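## Task

Bring plate hotel H1 into line with its manifest (slot 1: F07, slot 2: F01, slot 3: empty, slot 4: F10). When finished: every manifest plate, including one sitting on landing nest L1, is pushed fully home in its listed slot with its ID label facing front; any plate that is unlabelled or not on the manifest lies flat within the locators of an unoccupied quarantine nest (QR1 or QR2); a slot whose listed ID is carried by no plate is left empty; plates that were already correctly stored or already in quarantine are undisturbed. Finally release everything and move the gripper away.

## Robot and tools

Robot: one arm with six joints (waist, shoulder, elbow, wrist pitch, wrist yaw, wrist roll) and a two-finger gripper. The fingers point along the gripper's own +z axis and close along its y axis. The reported hand position is the point between the finger pads, roughly 1 cm back from the tips.

Workspace: H1 is a four-slot plate hotel, slot 1 lowest. A stored plate sits short end forward and counts as home only when pushed against the back stop; a plate released far short of that can tip off its shelf. Pushing a plate along its shelf is allowed. A plate showing a blank front is either reversed or unlabelled. RG (regrip nest, in front of H1) and recovery nest N6 may be used as intermediate spots. L1 is the landing nest; QR1 and QR2 are quarantine nests, marked red. Every nest has a name label on the deck.

Scene frame: origin on the table top under the arm base, +z up, +y to the left when facing along +x. Positions in metres, orientation as a wxyz quaternion. The base may be slightly tilted, and the printed hand position gets less accurate at long reach.

The seven-number row (used by execute_actions and move): [dx, dy, dz, rx, ry, rz, opening], each a plain number from -1 to 1. The first six are an offset, not a pose: a target expressed in the gripper's own axes relative to the gripper pose shown in the most recent result that includes it (before any such result in a scene, and for second or later calls within one reply, relative to where the hand is when the action begins). A value of 1.0 means 0.6 m for dx, dy, dz and 180 degrees for rx, ry, rz; the three rotation numbers form a single rotation vector. opening is absolute: +1 fully open (0.094 m), -1 closed. All zeros in the first six is not a pause; it drives the hand back to the reference pose. Because offsets count from the measured hand, repeating a small offset into a rigid object does not press harder, but into something that yields it goes further.

Tools:
- execute_actions {actions, pictures}: actions holds at most one item. Empty list = just report the state. {"rows": [...], "steps": n} runs up to 15 control steps of 1/30 s (default 15); each row lasts one step, and the final row repeats if rows are fewer than steps. Every row is measured from the same reference pose, not from the previous row. {"steps": n} alone is a wait of up to 300 steps, counted from the previous result including your reply time. pictures (true/false) chooses whether images are returned (default: yes). A refused call sends nothing.
- move {target, speed}: target is one row as above; the hand follows a straight path there lasting 0.5 to 10 s (cut off at 10 s). speed is the path's top speed in m/s, 0.002 to 0.5, default 0.25; turning is capped at twice that in rad/s. The opening is applied at the start. The path ignores obstacles; faster contact and targets set deeper past contact hit or press harder. The hand can lag, drift, or exceed speed, especially near full reach.
- wait {seconds}: 0 to 10 s of letting the scene run with no new command.
- zoom_image {camera, region}: enlarged view of part of the latest image from cam_high, cam_low or cam_wrist; region is [x0, y0, x1, y1] in pixels, top-left origin, max 504 x 504. Useful for reading plate IDs.
Replying with no tool call ends everything.

Limits on motion: each step the commanded pose is clipped to 70 mm and 16 degrees from the measured pose, so distant targets need several actions; after an action the arm only continues to the last clipped pose. Joint friction can leave the hand up to about 31 mm off, and smaller commands may not move it. Position is favoured over orientation if both cannot be met.

Reading results: the state line gives end_effector_position and end_effector_quat_wxyz. Joint positions and velocities follow the joint order above, then the finger-pad gap (m). Joint ranges (rad): waist -2.618 to 3.054, shoulder and elbow 0.000 to 3.142, wrist pitch and yaw -1.571 to 1.571, wrist roll -2.094 to 2.094. grip_measured is the finger opening on the command scale. "Hand target" is the pose the controller is currently driving toward. "pose unreachable" means the clearance check (which treats the base mount as arm) altered or blocked the command; HELD marks steps where that happened. A move adds a "move:" line: done (settled near target), off_target, moving, held (last step blocked) or fault, plus limits: paced = pose clipped, held = some steps blocked (the arm may then surge faster than speed), and the distance to target. Joint torques are raw drive outputs with offsets and noise. FAULT and OVER-TEMPERATURE lines report stops.

Gripping: command an opening about 0.03 below grip_measured for a firm hold, less below for a lighter one; readings may carry a fixed error near 1 mm. Grip force tops out around 50 to 62 N per pad. Brief tugs on a held plate can occur, so grip securely.

Avoid: dropping plates, hard collisions, heavy pushes, releasing a plate short of home, and knocking anything off the table (that ends the scene). Holding loads heats motors: MOTOR HOT appears at 75 °C, the arm halts for 10 s at 90 °C, and at 100 °C it goes limp. Thinking time lets the simulation run. When done, open the gripper and back away before calling finished_scene.

Each tool is called after "Request:" by a JSON object that holds its "name" and its "arguments", one argument or row to a line.

## Session

Request:
{"name": "execute_actions", "arguments": {
  "actions": []
}}

Scene clock: 0.00 s of 7200.00 s.
end_effector_position=(+0.4232, +0.1295, +0.1748) grip_measured=+1.000 end_effector_quat_wxyz=(+0.664, +0.511, +0.471, +0.274)
Joint positions: [0.79  2.145 0.729 1.527 1.084 1.118 0.094]
Joint velocities: [ 0.002 -0.002 -0.012 -0.037 -0.022  0.022  0.   ]
Joint torques (N m, as the arm reports them, + toward a larger angle): no reading
Motor temperatures (°C, as the motors report them): [24 24 23 23 21 24]
Hand target: +0.423, +0.129, +0.175; +0.664, +0.511, +0.471, +0.274

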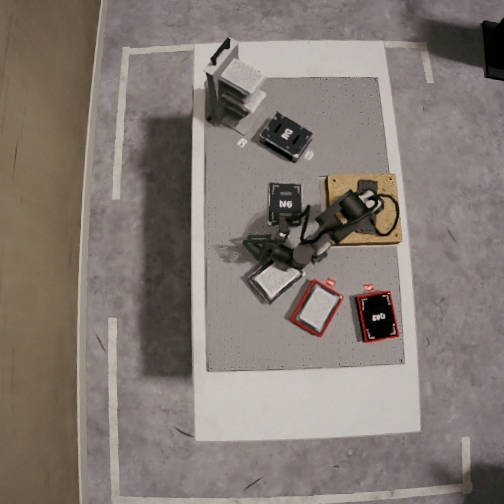

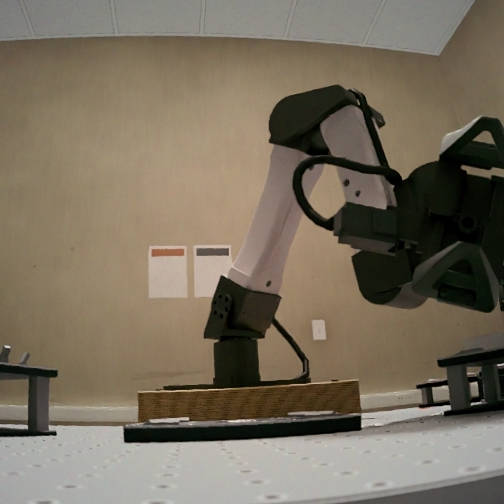

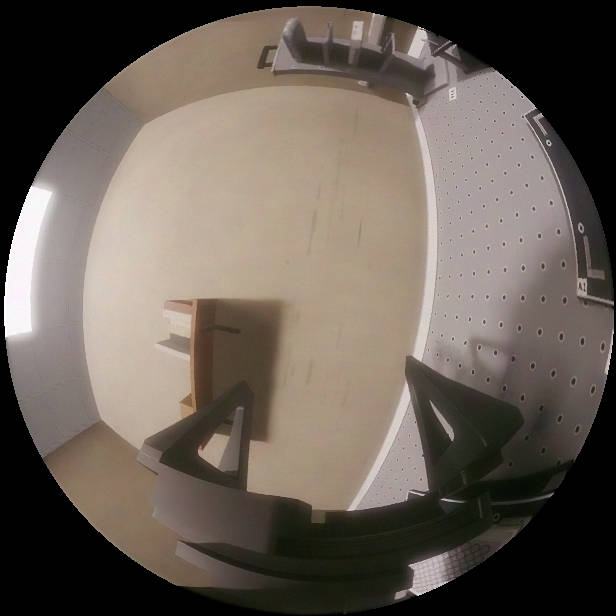

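Request:
{"name": "zoom_image", "arguments": {
  "camera": "cam_high",
  "region": [190, 30, 330, 170]
}}

Request:
{"name": "zoom_image", "arguments": {
  "camera": "cam_high",
  "region": [230, 170, 410, 350]
}}

Request:
{"name": "zoom_image", "arguments": {
  "camera": "cam_wrist",
  "region": [240, 0, 480, 120]
}}

Region (190, 30, 330, 170) of cam_high's 504x504 image, scaled by 3.600, with more detail than that image has.

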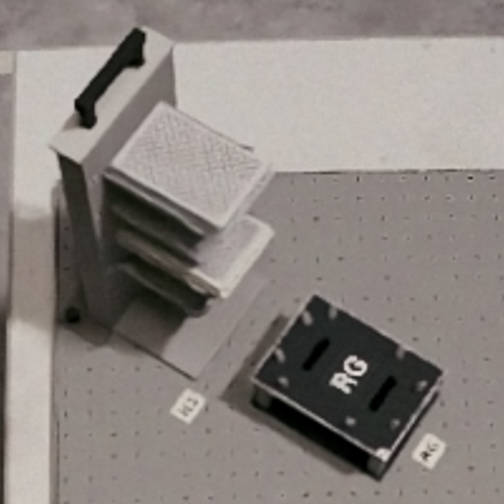

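Region (230, 170, 410, 350) of cam_high's 504x504 image, scaled by 2.800, with more detail than that image has.

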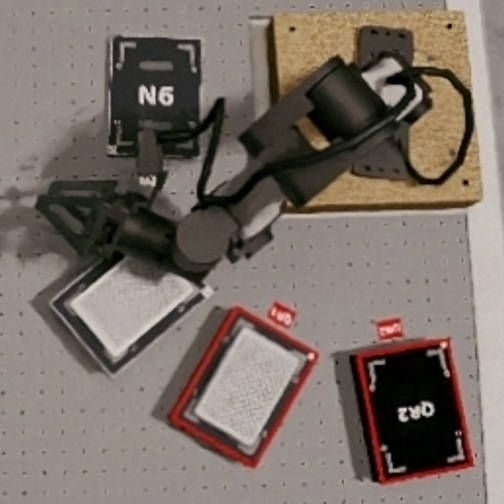

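Region (240, 0, 480, 120) of cam_wrist's 616x616 image, scaled by 2.100, with more detail than that image has.

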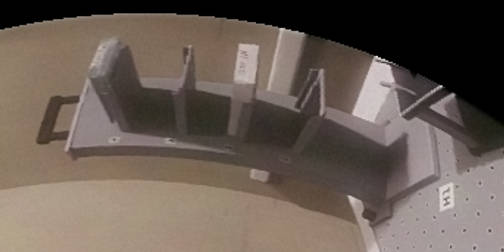

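Request:
{"name": "move", "arguments": {
  "target": [-0.786,-0.157,-0.038,0.047,-0.019,-0.388,1]
}}

Scene clock: 7.77 s of 7200.00 s.
end_effector_position=(+0.2066, -0.2856, +0.2572) grip_measured=+1.000 end_effector_quat_wxyz=(+0.683, +0.190, +0.671, -0.219)
Joint positions: [-1.124  1.281  0.264  1.077 -0.674  0.004  0.094]
Joint velocities: [-0.012 -0.027  0.002  0.022 -0.007 -0.007  0.   ]
Joint torques (N m, as the arm reports them, + toward a larger angle): [-0.72 -2.44  9.59  1.76 -0.14 -0.07]
Motor temperatures (°C, as the motors report them): [24 25 24 24 21 24]
Hand target: +0.208, -0.291, +0.255; +0.678, +0.190, +0.677, -0.215
Off the commanded pose: 0.012 m, 3 deg.
After step 90, 1.60 s passed at rest.
move: off_target
camera_calibration (this result's frames):
cam_wrist: T_world_to_cam=[[-0.482862, -0.847072, -0.222067, -0.0742325], [-0.288309, 0.393229, -0.873069, 0.433756], [0.826875, -0.357548, -0.434094, -0.0566334], [0, 0, 0, 1]] pos_world=[0.136041, -0.253695, 0.33763]

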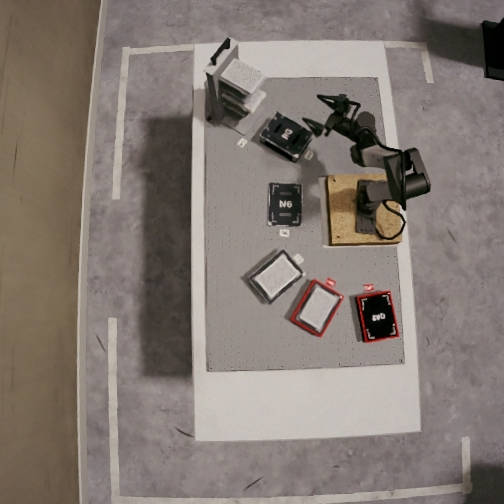

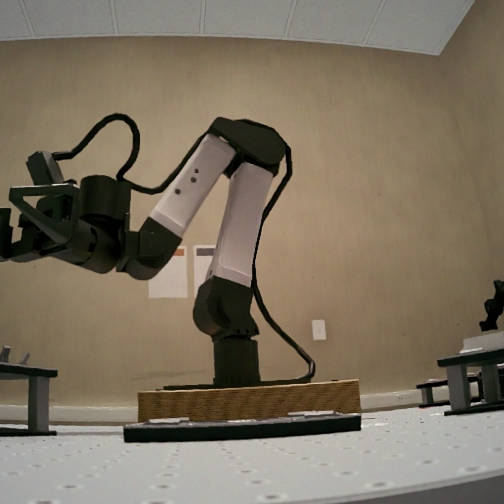

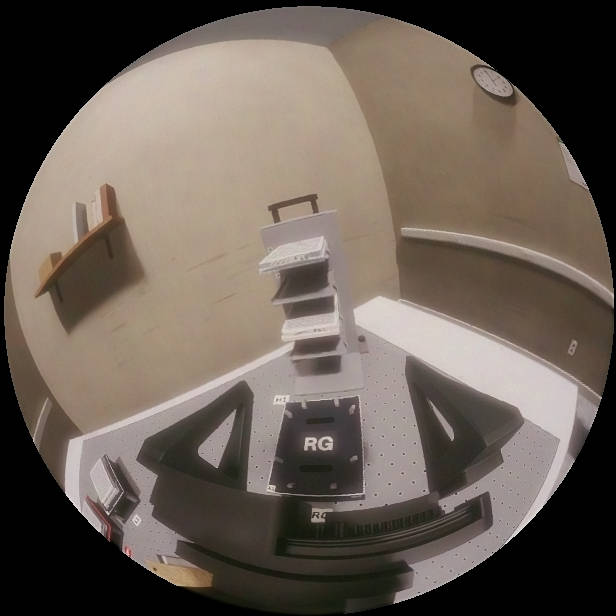

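Request:
{"name": "zoom_image", "arguments": {
  "camera": "cam_wrist",
  "region": [230, 180, 400, 420]
}}

Request:
{"name": "zoom_image", "arguments": {
  "camera": "cam_wrist",
  "region": [60, 430, 200, 570]
}}

Request:
{"name": "zoom_image", "arguments": {
  "camera": "cam_low",
  "region": [384, 300, 504, 420]
}}

Request:
{"name": "zoom_image", "arguments": {
  "camera": "cam_high",
  "region": [235, 235, 355, 355]
}}

Region (230, 180, 400, 420) of cam_wrist's 616x616 image, scaled by 2.100, with more detail than that image has; it fills the left 357 columns of this view, and the rest is white.

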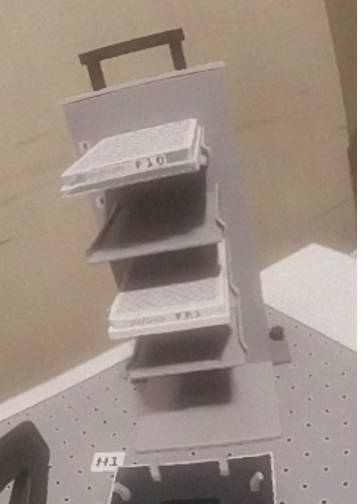

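Region (60, 430, 200, 570) of cam_wrist's 616x616 image, scaled by 3.600, with more detail than that image has.

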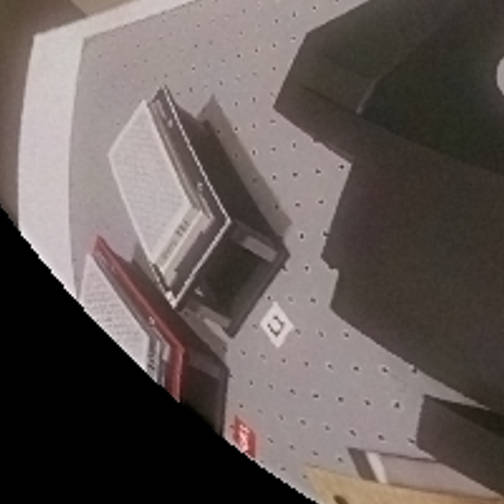

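Region (384, 300, 504, 420) of cam_low's 504x504 image, scaled by 4.200, with more detail than that image has.

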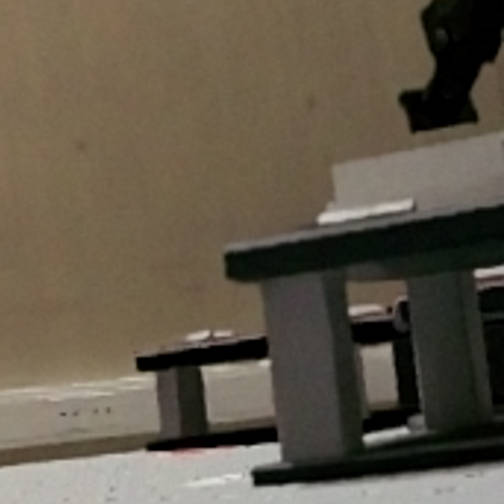

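Region (235, 235, 355, 355) of cam_high's 504x504 image, scaled by 4.200, with more detail than that image has.

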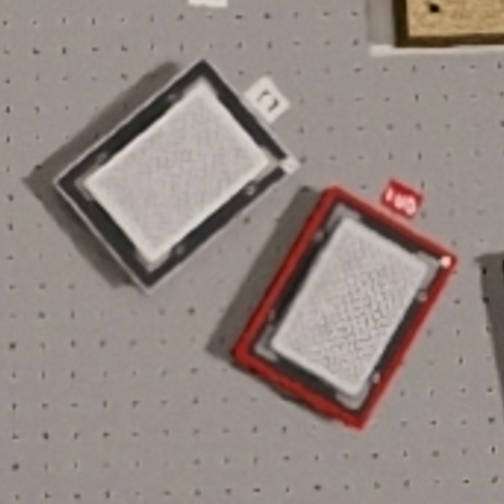

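Request:
{"name": "move", "arguments": {
  "target": [0.15,0.02,0.1,0,0,0,1]
}}

Request:
{"name": "zoom_image", "arguments": {
  "camera": "cam_wrist",
  "region": [200, 130, 440, 430]
}}

Scene clock: 11.93 s of 7200.00 s.
end_effector_position=(+0.2592, -0.3052, +0.1693) grip_measured=+1.000 end_effector_quat_wxyz=(+0.668, +0.198, +0.688, -0.206)
Joint positions: [-0.938  1.913  0.327  1.58  -0.497 -0.019  0.094]
Joint velocities: [ 0.002 -0.012  0.012  0.037  0.095 -0.051  0.   ]
Joint torques (N m, as the arm reports them, + toward a larger angle): [ 0.67 -6.31  6.31  2.15  0.03 -0.06]
Motor temperatures (°C, as the motors report them): [24 25 24 25 22 24]
Hand target: +0.264, -0.310, +0.169; +0.669, +0.194, +0.686, -0.213
Off the commanded pose: 0.009 m, 3 deg.
joint sent to its limit — the command would take joint 4 (wrist pitch) past its upper limit, so that joint was sent only as far as its limit.
move: off_target
camera_calibration (this result's frames):
cam_wrist: T_world_to_cam=[[-0.483796, -0.841303, -0.241144, -0.0796743], [-0.320898, 0.42687, -0.845462, 0.393899], [0.814227, -0.331648, -0.476491, -0.126962], [0, 0, 0, 1]] pos_world=[0.191231, -0.277281, 0.253318]

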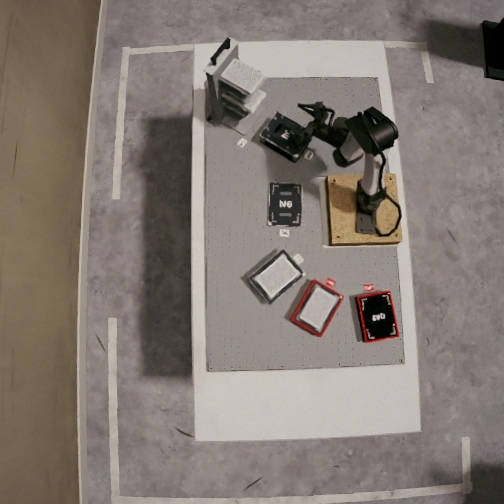

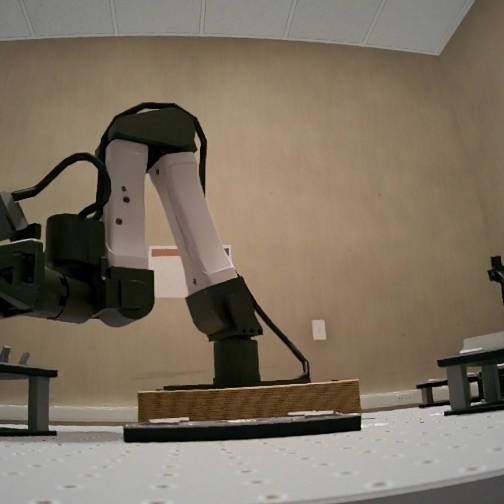

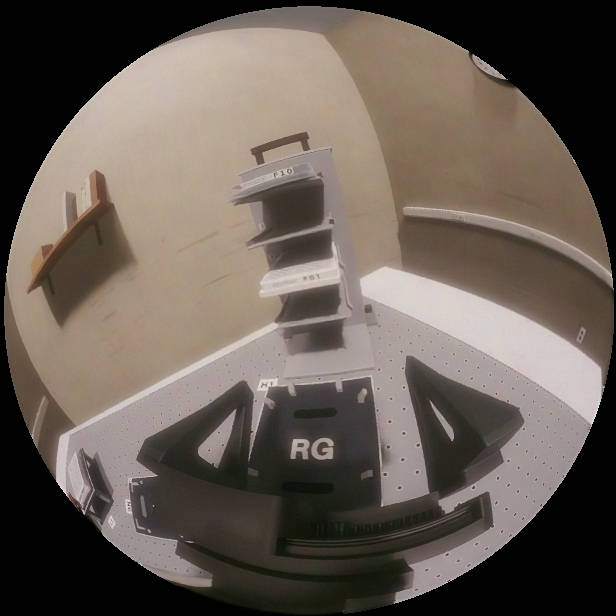

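Region (200, 130, 440, 430) of cam_wrist's 616x616 image, scaled by 1.680, with more detail than that image has; it fills the left 403 columns of this view, and the rest is white.

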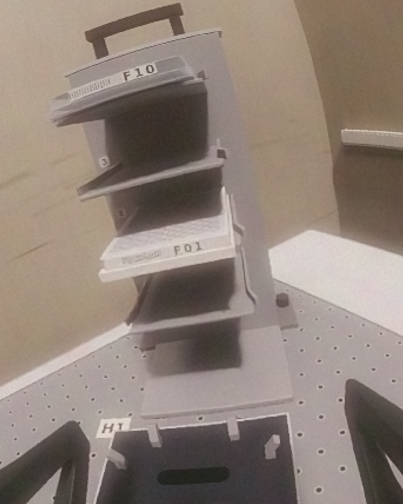

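Request:
{"name": "move", "arguments": {
  "target": [-0.037,0.702,-0.419,-0.4,0.109,-0.088,1]
}}

Scene clock: 24.00 s of 7200.00 s.
end_effector_position=(+0.2709, +0.1812, +0.1959) grip_measured=+1.000 end_effector_quat_wxyz=(+0.514, -0.292, +0.783, +0.193)
Joint positions: [ 0.628  0.95   0.328  0.212 -0.201 -0.103  0.094]
Joint velocities: [-0.007  0.002 -0.027  0.007 -0.051 -0.037  0.   ]
Joint torques (N m, as the arm reports them, + toward a larger angle): [ 0.81 -0.21 10.99  2.16  0.03  0.16]
Motor temperatures (°C, as the motors report them): [24 26 25 27 22 24]
Hand target: +0.276, +0.184, +0.200; +0.515, -0.287, +0.784, +0.192
Off the commanded pose: 0.011 m, 2 deg.
After step 90, 5.93 s passed at rest.
move: off_target
camera_calibration (this result's frames):
cam_wrist: T_world_to_cam=[[0.59703, -0.757962, -0.262773, 0.0379206], [-0.720054, -0.361911, -0.592067, 0.413994], [0.353663, 0.542692, -0.761845, 0.0598264], [0, 0, 0, 1]] pos_world=[0.2543, 0.146104, 0.300655]

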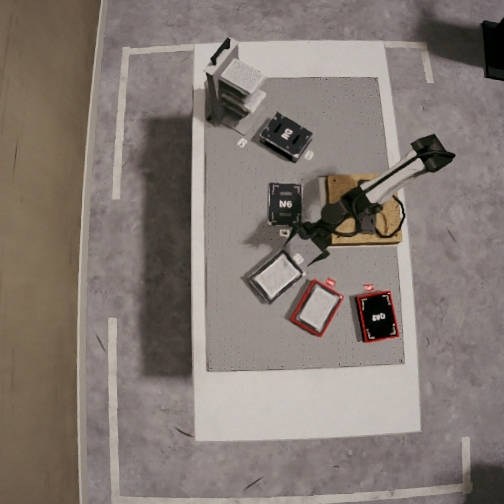

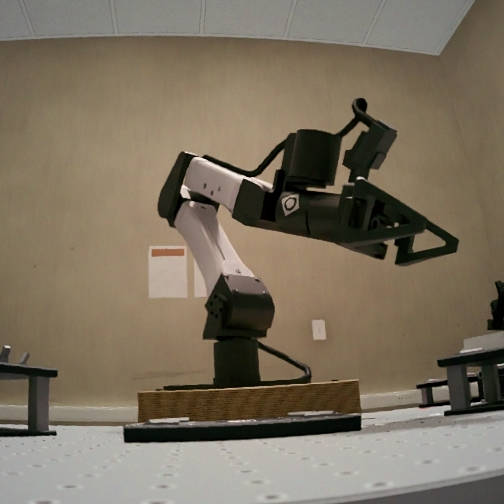

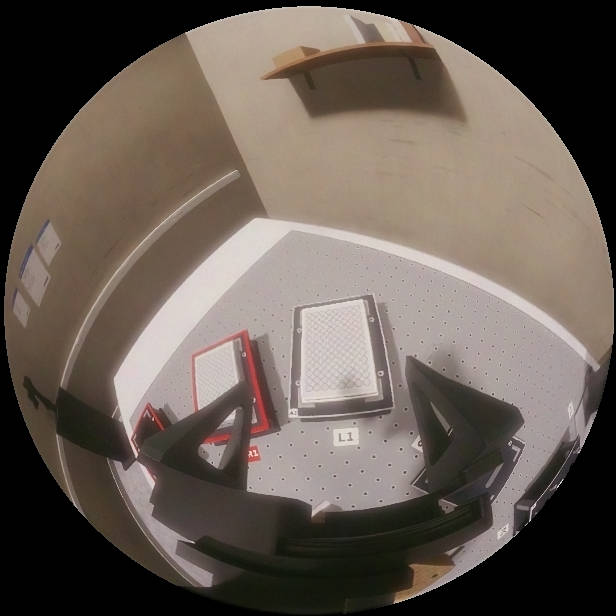

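Request:
{"name": "zoom_image", "arguments": {
  "camera": "cam_wrist",
  "region": [260, 280, 430, 450]
}}

Region (260, 280, 430, 450) of cam_wrist's 616x616 image, scaled by 2.965, with more detail than that image has.

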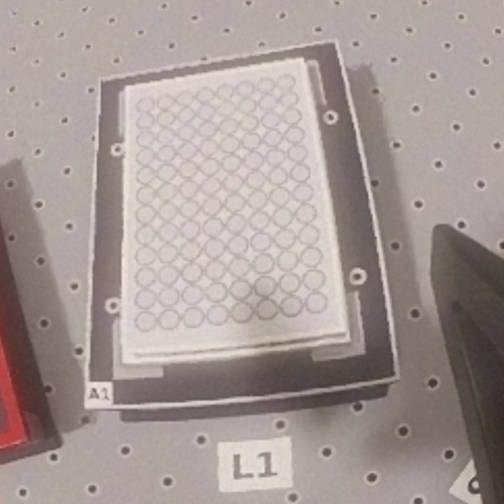

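Request:
{"name": "move", "arguments": {
  "target": [0.14,0.013,0.06,0.01,0,0.004,1]
}}

Request:
{"name": "zoom_image", "arguments": {
  "camera": "cam_wrist",
  "region": [210, 220, 470, 480]
}}

Scene clock: 28.87 s of 7200.00 s.
end_effector_position=(+0.2726, +0.1921, +0.1225) grip_measured=+1.000 end_effector_quat_wxyz=(+0.538, -0.280, +0.772, +0.189)
Joint positions: [ 0.696  1.469  0.107  1.01  -0.114 -0.07   0.094]
Joint velocities: [ 0.002 -0.017  0.007  0.037 -0.007  0.022  0.   ]
Joint torques (N m, as the arm reports them, + toward a larger angle): [ 0.82 -2.39  3.39  2.21  0.03  0.18]
Motor temperatures (°C, as the motors report them): [24 26 25 27 22 24]
Hand target: +0.263, +0.187, +0.106; +0.517, -0.279, +0.788, +0.185
Off the commanded pose: 0.020 m, 3 deg.
After step 90, 0.43 s passed at rest.
move: off_target
camera_calibration (this result's frames):
cam_wrist: T_world_to_cam=[[0.588797, -0.767383, -0.253853, 0.0288327], [-0.701264, -0.328819, -0.63254, 0.369154], [0.401929, 0.550455, -0.731746, -0.0209375], [0, 0, 0, 1]] pos_world=[0.250313, 0.155036, 0.225503]

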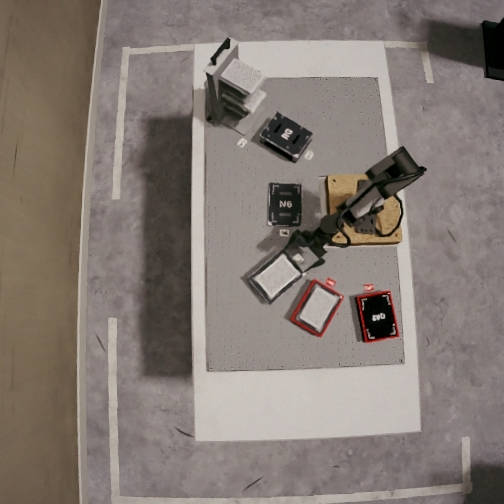

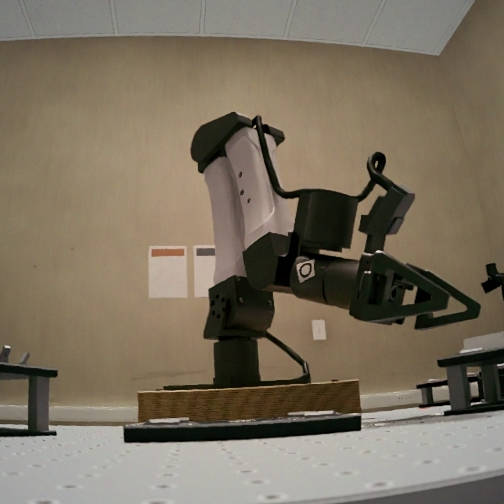

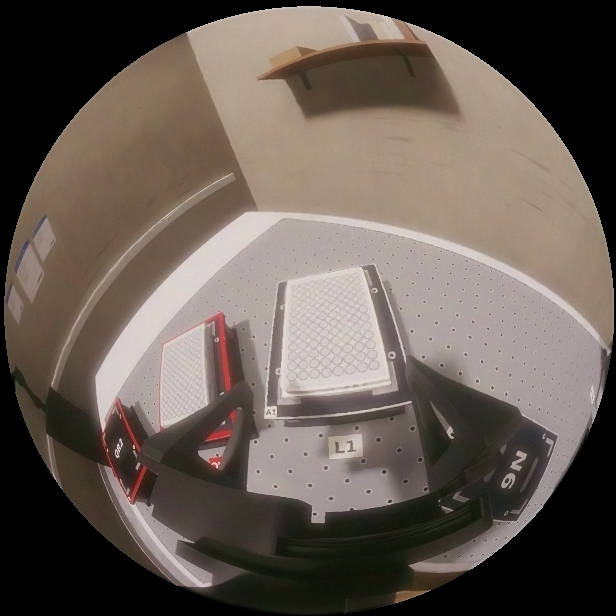

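Region (210, 220, 470, 480) of cam_wrist's 616x616 image, scaled by 1.938, with more detail than that image has.

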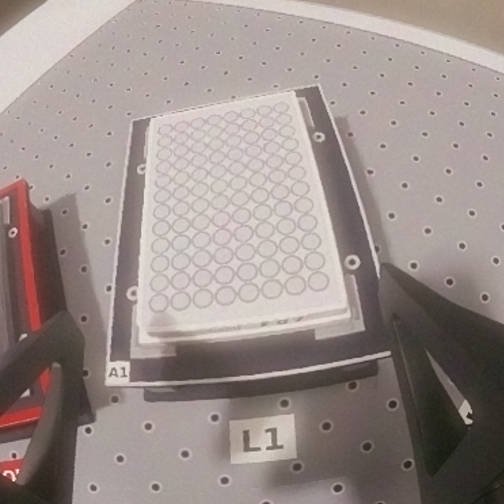

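Request:
{"name": "move", "arguments": {
  "target": [0.03,0.001,0.085,0.005,0.06,0.002,1],
  "speed": 0.1
}}

Request:
{"name": "zoom_image", "arguments": {
  "camera": "cam_wrist",
  "region": [210, 220, 470, 480]
}}

Scene clock: 32.80 s of 7200.00 s.
end_effector_position=(+0.3010, +0.2164, +0.0934) grip_measured=+1.000 end_effector_quat_wxyz=(+0.475, -0.293, +0.814, +0.161)
Joint positions: [ 0.736  1.627  0.318  0.796 -0.057 -0.07   0.094]
Joint velocities: [ 0.007 -0.017  0.002  0.022  0.022 -0.066  0.   ]
Joint torques (N m, as the arm reports them, + toward a larger angle): [ 0.88 -4.44  8.1   1.82  0.05  0.17]
Motor temperatures (°C, as the motors report them): [24 26 25 28 22 24]
Hand target: +0.303, +0.219, +0.087; +0.464, -0.291, +0.821, +0.157
Off the commanded pose: 0.007 m, 2 deg.
move: done
camera_calibration (this result's frames):
cam_wrist: T_world_to_cam=[[0.552172, -0.798809, -0.238767, 0.0398379], [-0.773396, -0.383798, -0.504537, 0.400278], [0.311391, 0.463253, -0.829718, -0.0117326], [0, 0, 0, 1]] pos_world=[0.291229, 0.190884, 0.201732]

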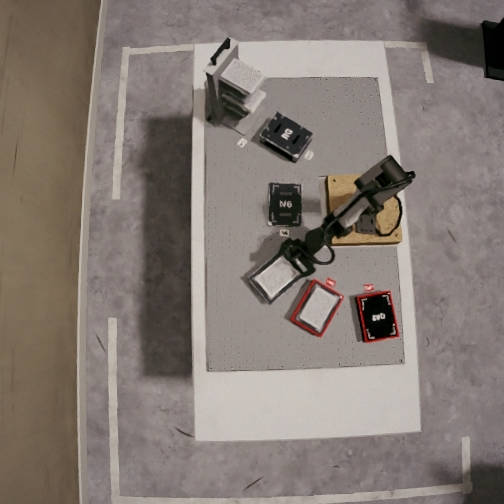

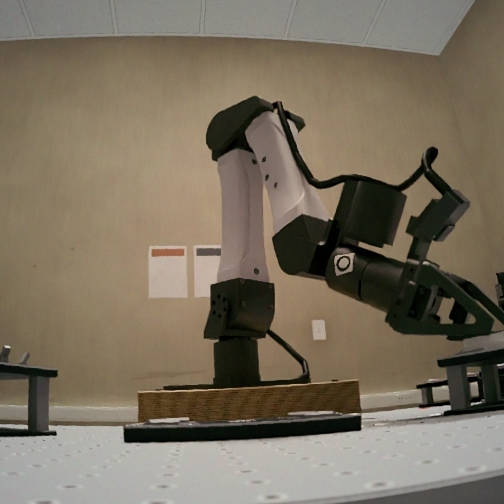

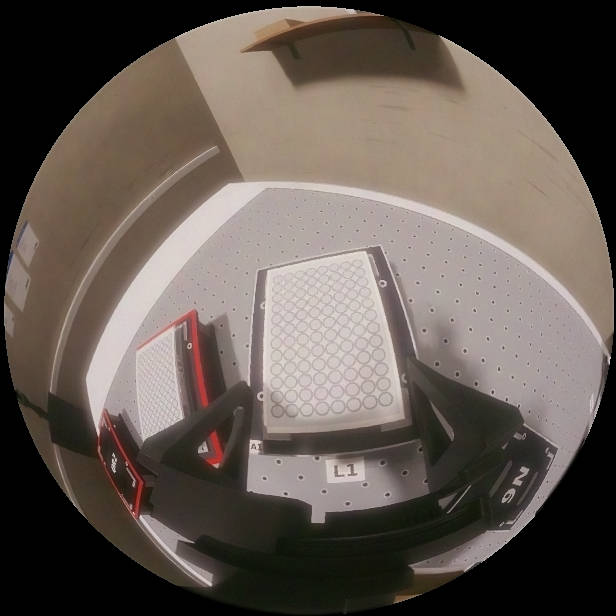

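Region (210, 220, 470, 480) of cam_wrist's 616x616 image, scaled by 1.938, with more detail than that image has.

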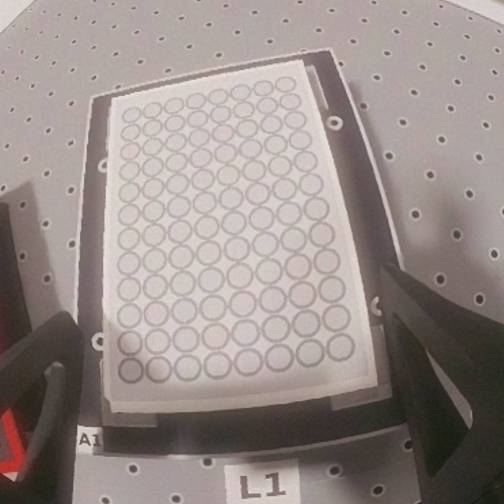

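Request:
{"name": "move", "arguments": {
  "target": [0.04,0,0.026,0,0.008,0,1],
  "speed": 0.04
}}

Request:
{"name": "zoom_image", "arguments": {
  "camera": "cam_wrist",
  "region": [210, 260, 470, 520]
}}

Request:
{"name": "zoom_image", "arguments": {
  "camera": "cam_low",
  "region": [384, 280, 504, 400]
}}

Scene clock: 35.63 s of 7200.00 s.
end_effector_position=(+0.3067, +0.2205, +0.0811) grip_measured=+1.000 end_effector_quat_wxyz=(+0.485, -0.291, +0.808, +0.164)
Joint positions: [ 0.736  1.753  0.318  0.947 -0.057 -0.07   0.094]
Joint velocities: [-0.012  0.002  0.017 -0.095  0.007  0.007  0.   ]
Joint torques (N m, as the arm reports them, + toward a larger angle): [ 0.09 -4.72  4.89  1.93 -0.06  0.02]
Motor temperatures (°C, as the motors report them): [24 26 25 28 22 24]
Hand target: +0.301, +0.217, +0.065; +0.465, -0.296, +0.820, +0.158
Off the commanded pose: 0.017 m, 3 deg.
move: off_target
camera_calibration (this result's frames):
cam_wrist: T_world_to_cam=[[0.556424, -0.795973, -0.238369, 0.0350154], [-0.763236, -0.376235, -0.525278, 0.396957], [0.328425, 0.474209, -0.816862, -0.0343441], [0, 0, 0, 1]] pos_world=[0.294768, 0.193507, 0.188805]

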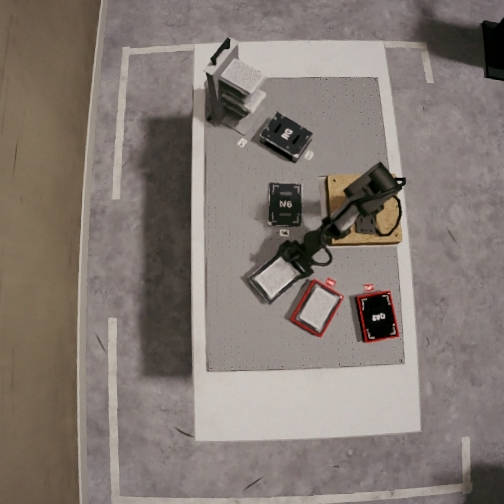

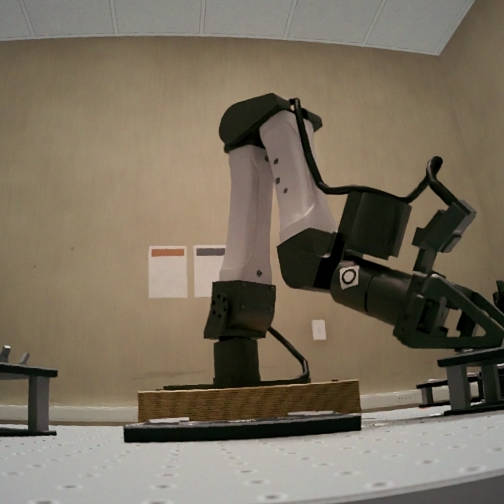

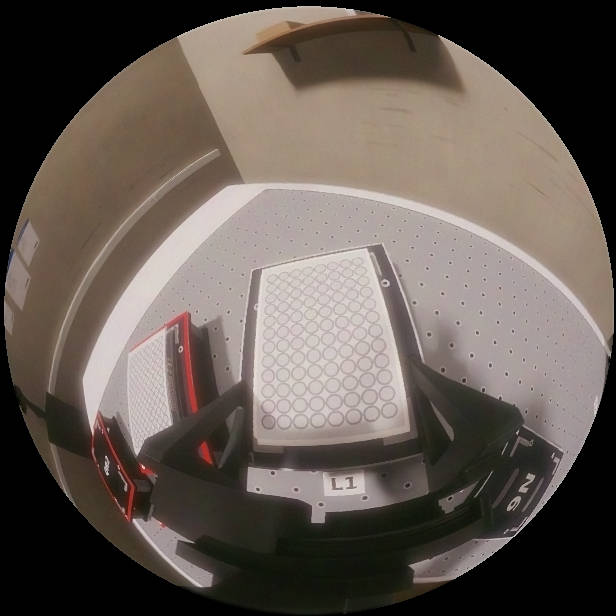

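Region (210, 260, 470, 520) of cam_wrist's 616x616 image, scaled by 1.938, with more detail than that image has.

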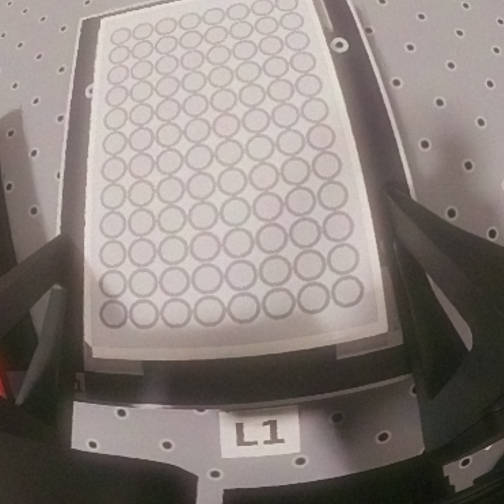

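Region (384, 280, 504, 400) of cam_low's 504x504 image, scaled by 4.200, with more detail than that image has.

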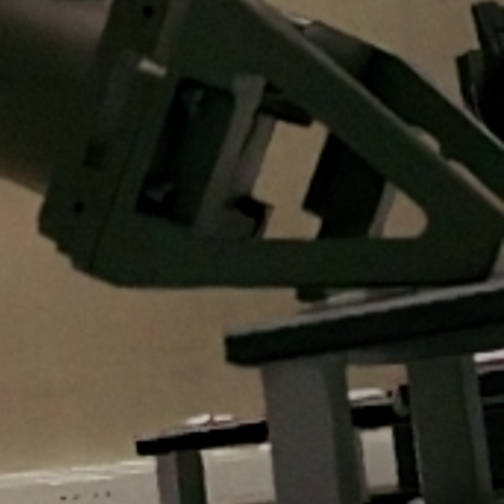

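Request:
{"name": "move", "arguments": {
  "target": [0.034,-0.003,-0.004,0,0.017,0,1],
  "speed": 0.02
}}

Request:
{"name": "zoom_image", "arguments": {
  "camera": "cam_low",
  "region": [384, 280, 504, 400]
}}

Scene clock: 38.63 s of 7200.00 s.
end_effector_position=(+0.3069, +0.2206, +0.0813) grip_measured=+1.000 end_effector_quat_wxyz=(+0.486, -0.291, +0.808, +0.164)
Joint positions: [ 0.736  1.754  0.318  0.949 -0.057 -0.07   0.094]
Joint velocities: [-0.027  0.002 -0.002  0.007  0.037  0.037  0.   ]
Joint torques (N m, as the arm reports them, + toward a larger angle): [-0.81 -5.87  3.28  1.96 -0.12 -0.05]
Motor temperatures (°C, as the motors report them): [24 26 25 28 22 24]
Hand target: +0.298, +0.211, +0.065; +0.464, -0.296, +0.820, +0.156
Off the commanded pose: 0.021 m, 3 deg.
move: off_target
camera_calibration (this result's frames):
cam_wrist: T_world_to_cam=[[0.556705, -0.795782, -0.238351, 0.0349329], [-0.762583, -0.375764, -0.526563, 0.39704], [0.329466, 0.474903, -0.816039, -0.0348071], [0, 0, 0, 1]] pos_world=[0.294796, 0.193522, 0.188989]

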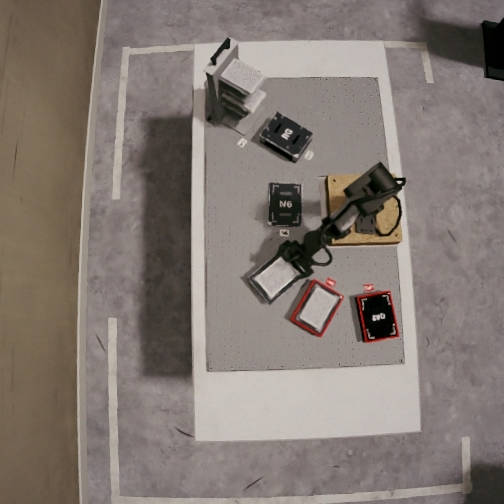

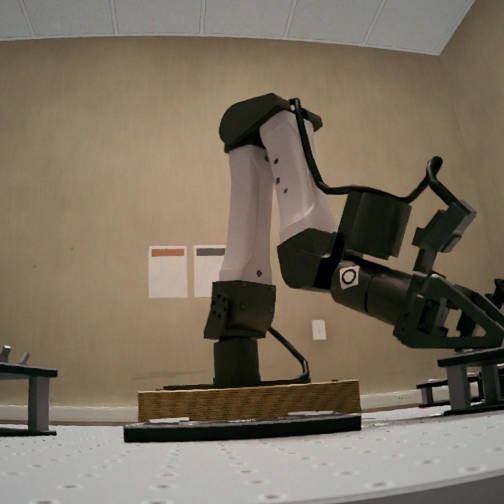

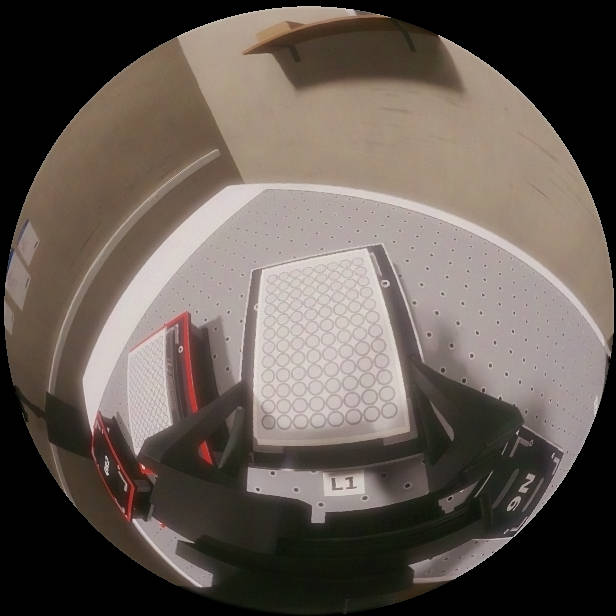

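Region (384, 280, 504, 400) of cam_low's 504x504 image, scaled by 4.200, with more detail than that image has.

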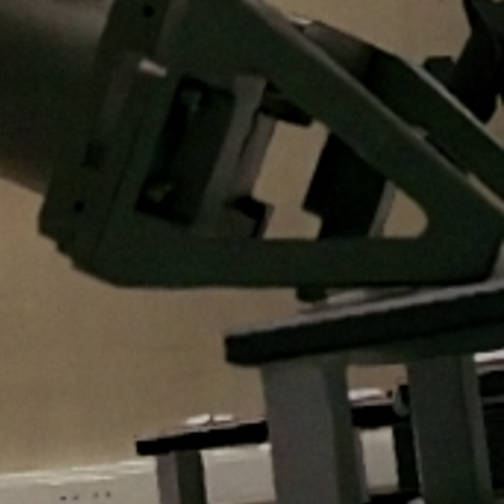

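Request:
{"name": "move", "arguments": {
  "target": [0.044,-0.003,-0.006,0,0.022,0,1],
  "speed": 0.03
}}

Request:
{"name": "zoom_image", "arguments": {
  "camera": "cam_low",
  "region": [384, 280, 504, 400]
}}

Scene clock: 41.00 s of 7200.00 s.
end_effector_position=(+0.3079, +0.2192, +0.0813) grip_measured=+1.000 end_effector_quat_wxyz=(+0.486, -0.289, +0.808, +0.163)
Joint positions: [ 0.731  1.754  0.318  0.949 -0.057 -0.07   0.094]
Joint velocities: [ 0.017  0.002 -0.017 -0.007  0.051  0.037  0.   ]
Joint torques (N m, as the arm reports them, + toward a larger angle): [-0.58 -5.53  2.61  1.93 -0.12 -0.08]
Motor temperatures (°C, as the motors report them): [24 26 25 28 22 24]
Hand target: +0.296, +0.209, +0.061; +0.458, -0.297, +0.824, +0.154
Off the commanded pose: 0.027 m, 4 deg.
move: off_target
camera_calibration (this result's frames):
cam_wrist: T_world_to_cam=[[0.553047, -0.79834, -0.238312, 0.0349305], [-0.764315, -0.37231, -0.526505, 0.397036], [0.331604, 0.473328, -0.816088, -0.0348041], [0, 0, 0, 1]] pos_world=[0.295684, 0.192181, 0.188963]

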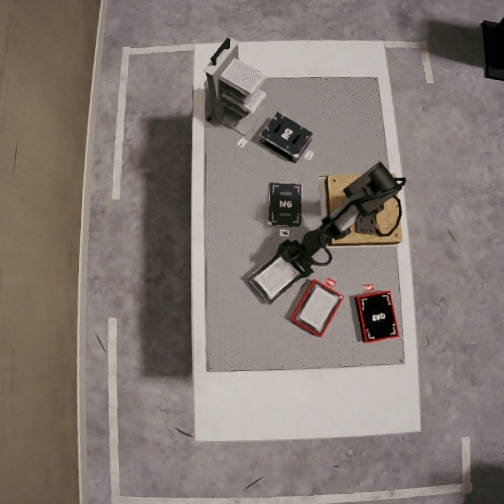

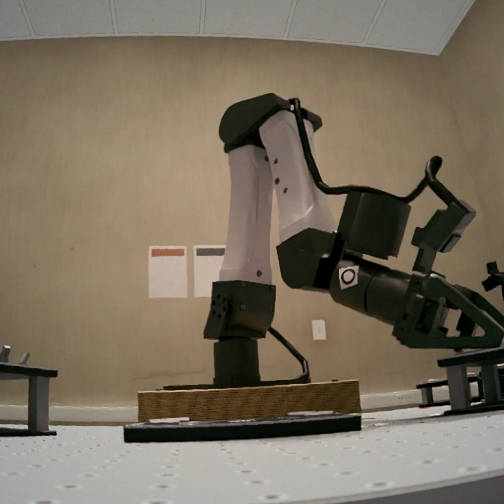

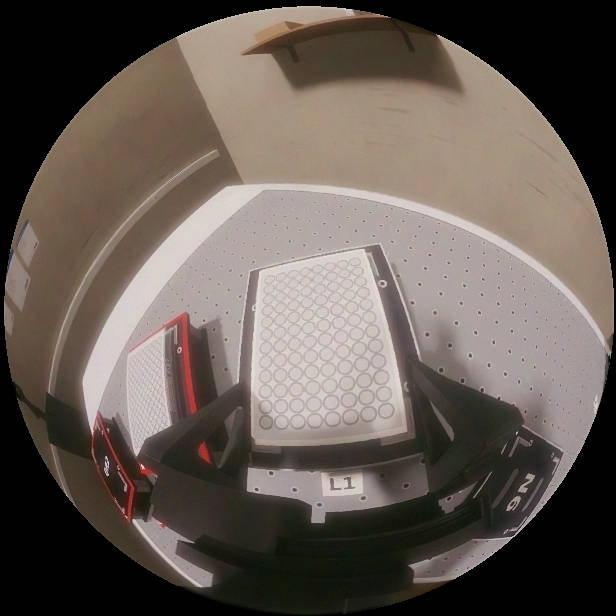

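Region (384, 280, 504, 400) of cam_low's 504x504 image, scaled by 4.200, with more detail than that image has.

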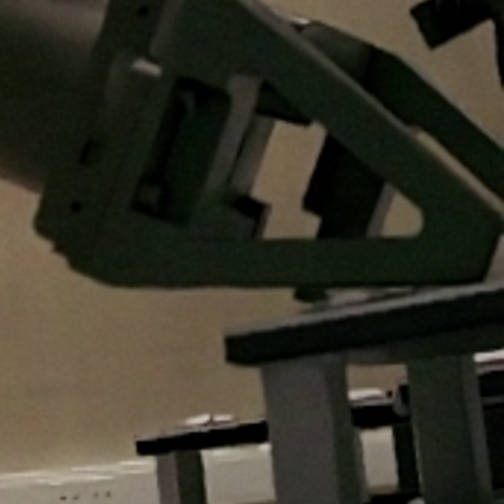

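Request:
{"name": "move", "arguments": {
  "target": [0.015,0.003,0,0,0.015,0,1],
  "speed": 0.03
}}

Request:
{"name": "zoom_image", "arguments": {
  "camera": "cam_low",
  "region": [384, 280, 504, 400]
}}

Scene clock: 43.20 s of 7200.00 s.
end_effector_position=(+0.3077, +0.2191, +0.0809) grip_measured=+1.000 end_effector_quat_wxyz=(+0.486, -0.290, +0.809, +0.163)
Joint positions: [ 0.731  1.754  0.318  0.947 -0.057 -0.07   0.094]
Joint velocities: [ 0.012  0.017 -0.022  0.007 -0.051 -0.051  0.   ]
Joint torques (N m, as the arm reports them, + toward a larger angle): [ 0.79 -8.29  5.66  1.49  0.01  0.06]
Motor temperatures (°C, as the motors report them): [24 26 25 28 22 24]
Hand target: +0.303, +0.218, +0.073; +0.468, -0.293, +0.819, +0.156
Off the commanded pose: 0.009 m, 3 deg.
move: off_target
camera_calibration (this result's frames):
cam_wrist: T_world_to_cam=[[0.552695, -0.798577, -0.238334, 0.0350035], [-0.765134, -0.372895, -0.524899, 0.396881], [0.330298, 0.472467, -0.817116, -0.0343476], [0, 0, 0, 1]] pos_world=[0.295666, 0.192176, 0.188599]

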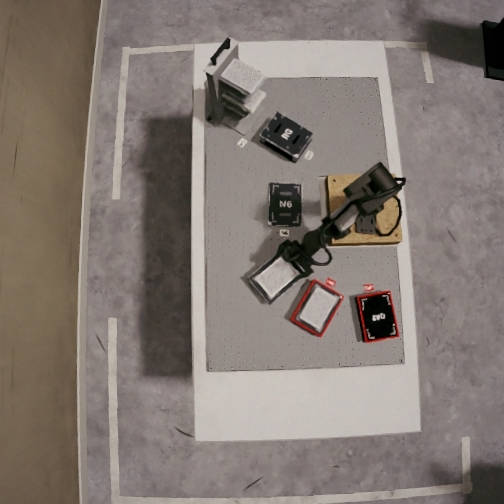

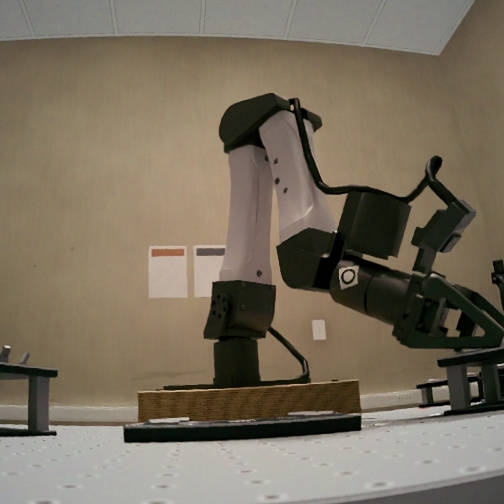

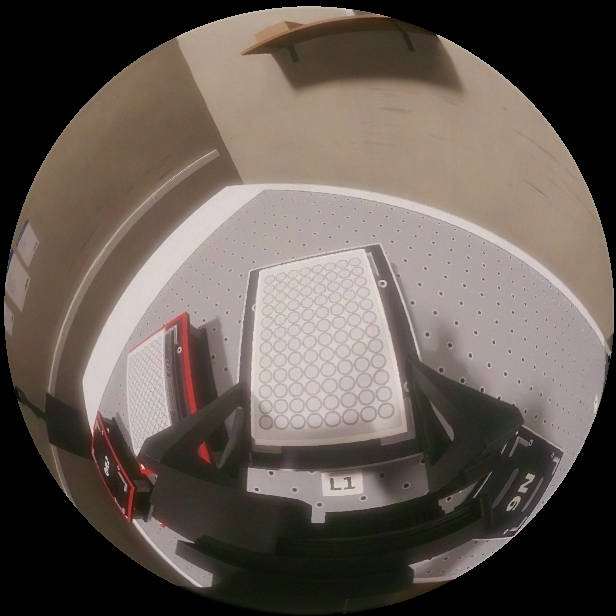

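Region (384, 280, 504, 400) of cam_low's 504x504 image, scaled by 4.200, with more detail than that image has.

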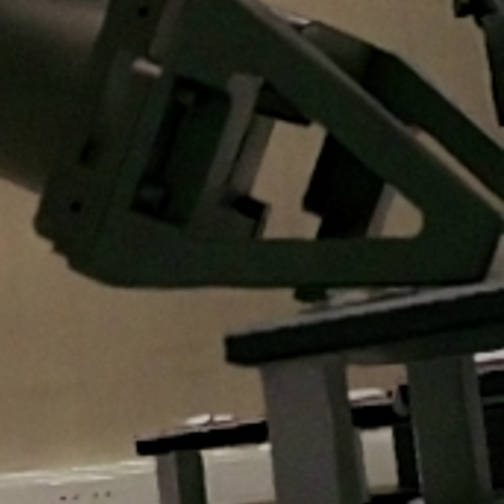

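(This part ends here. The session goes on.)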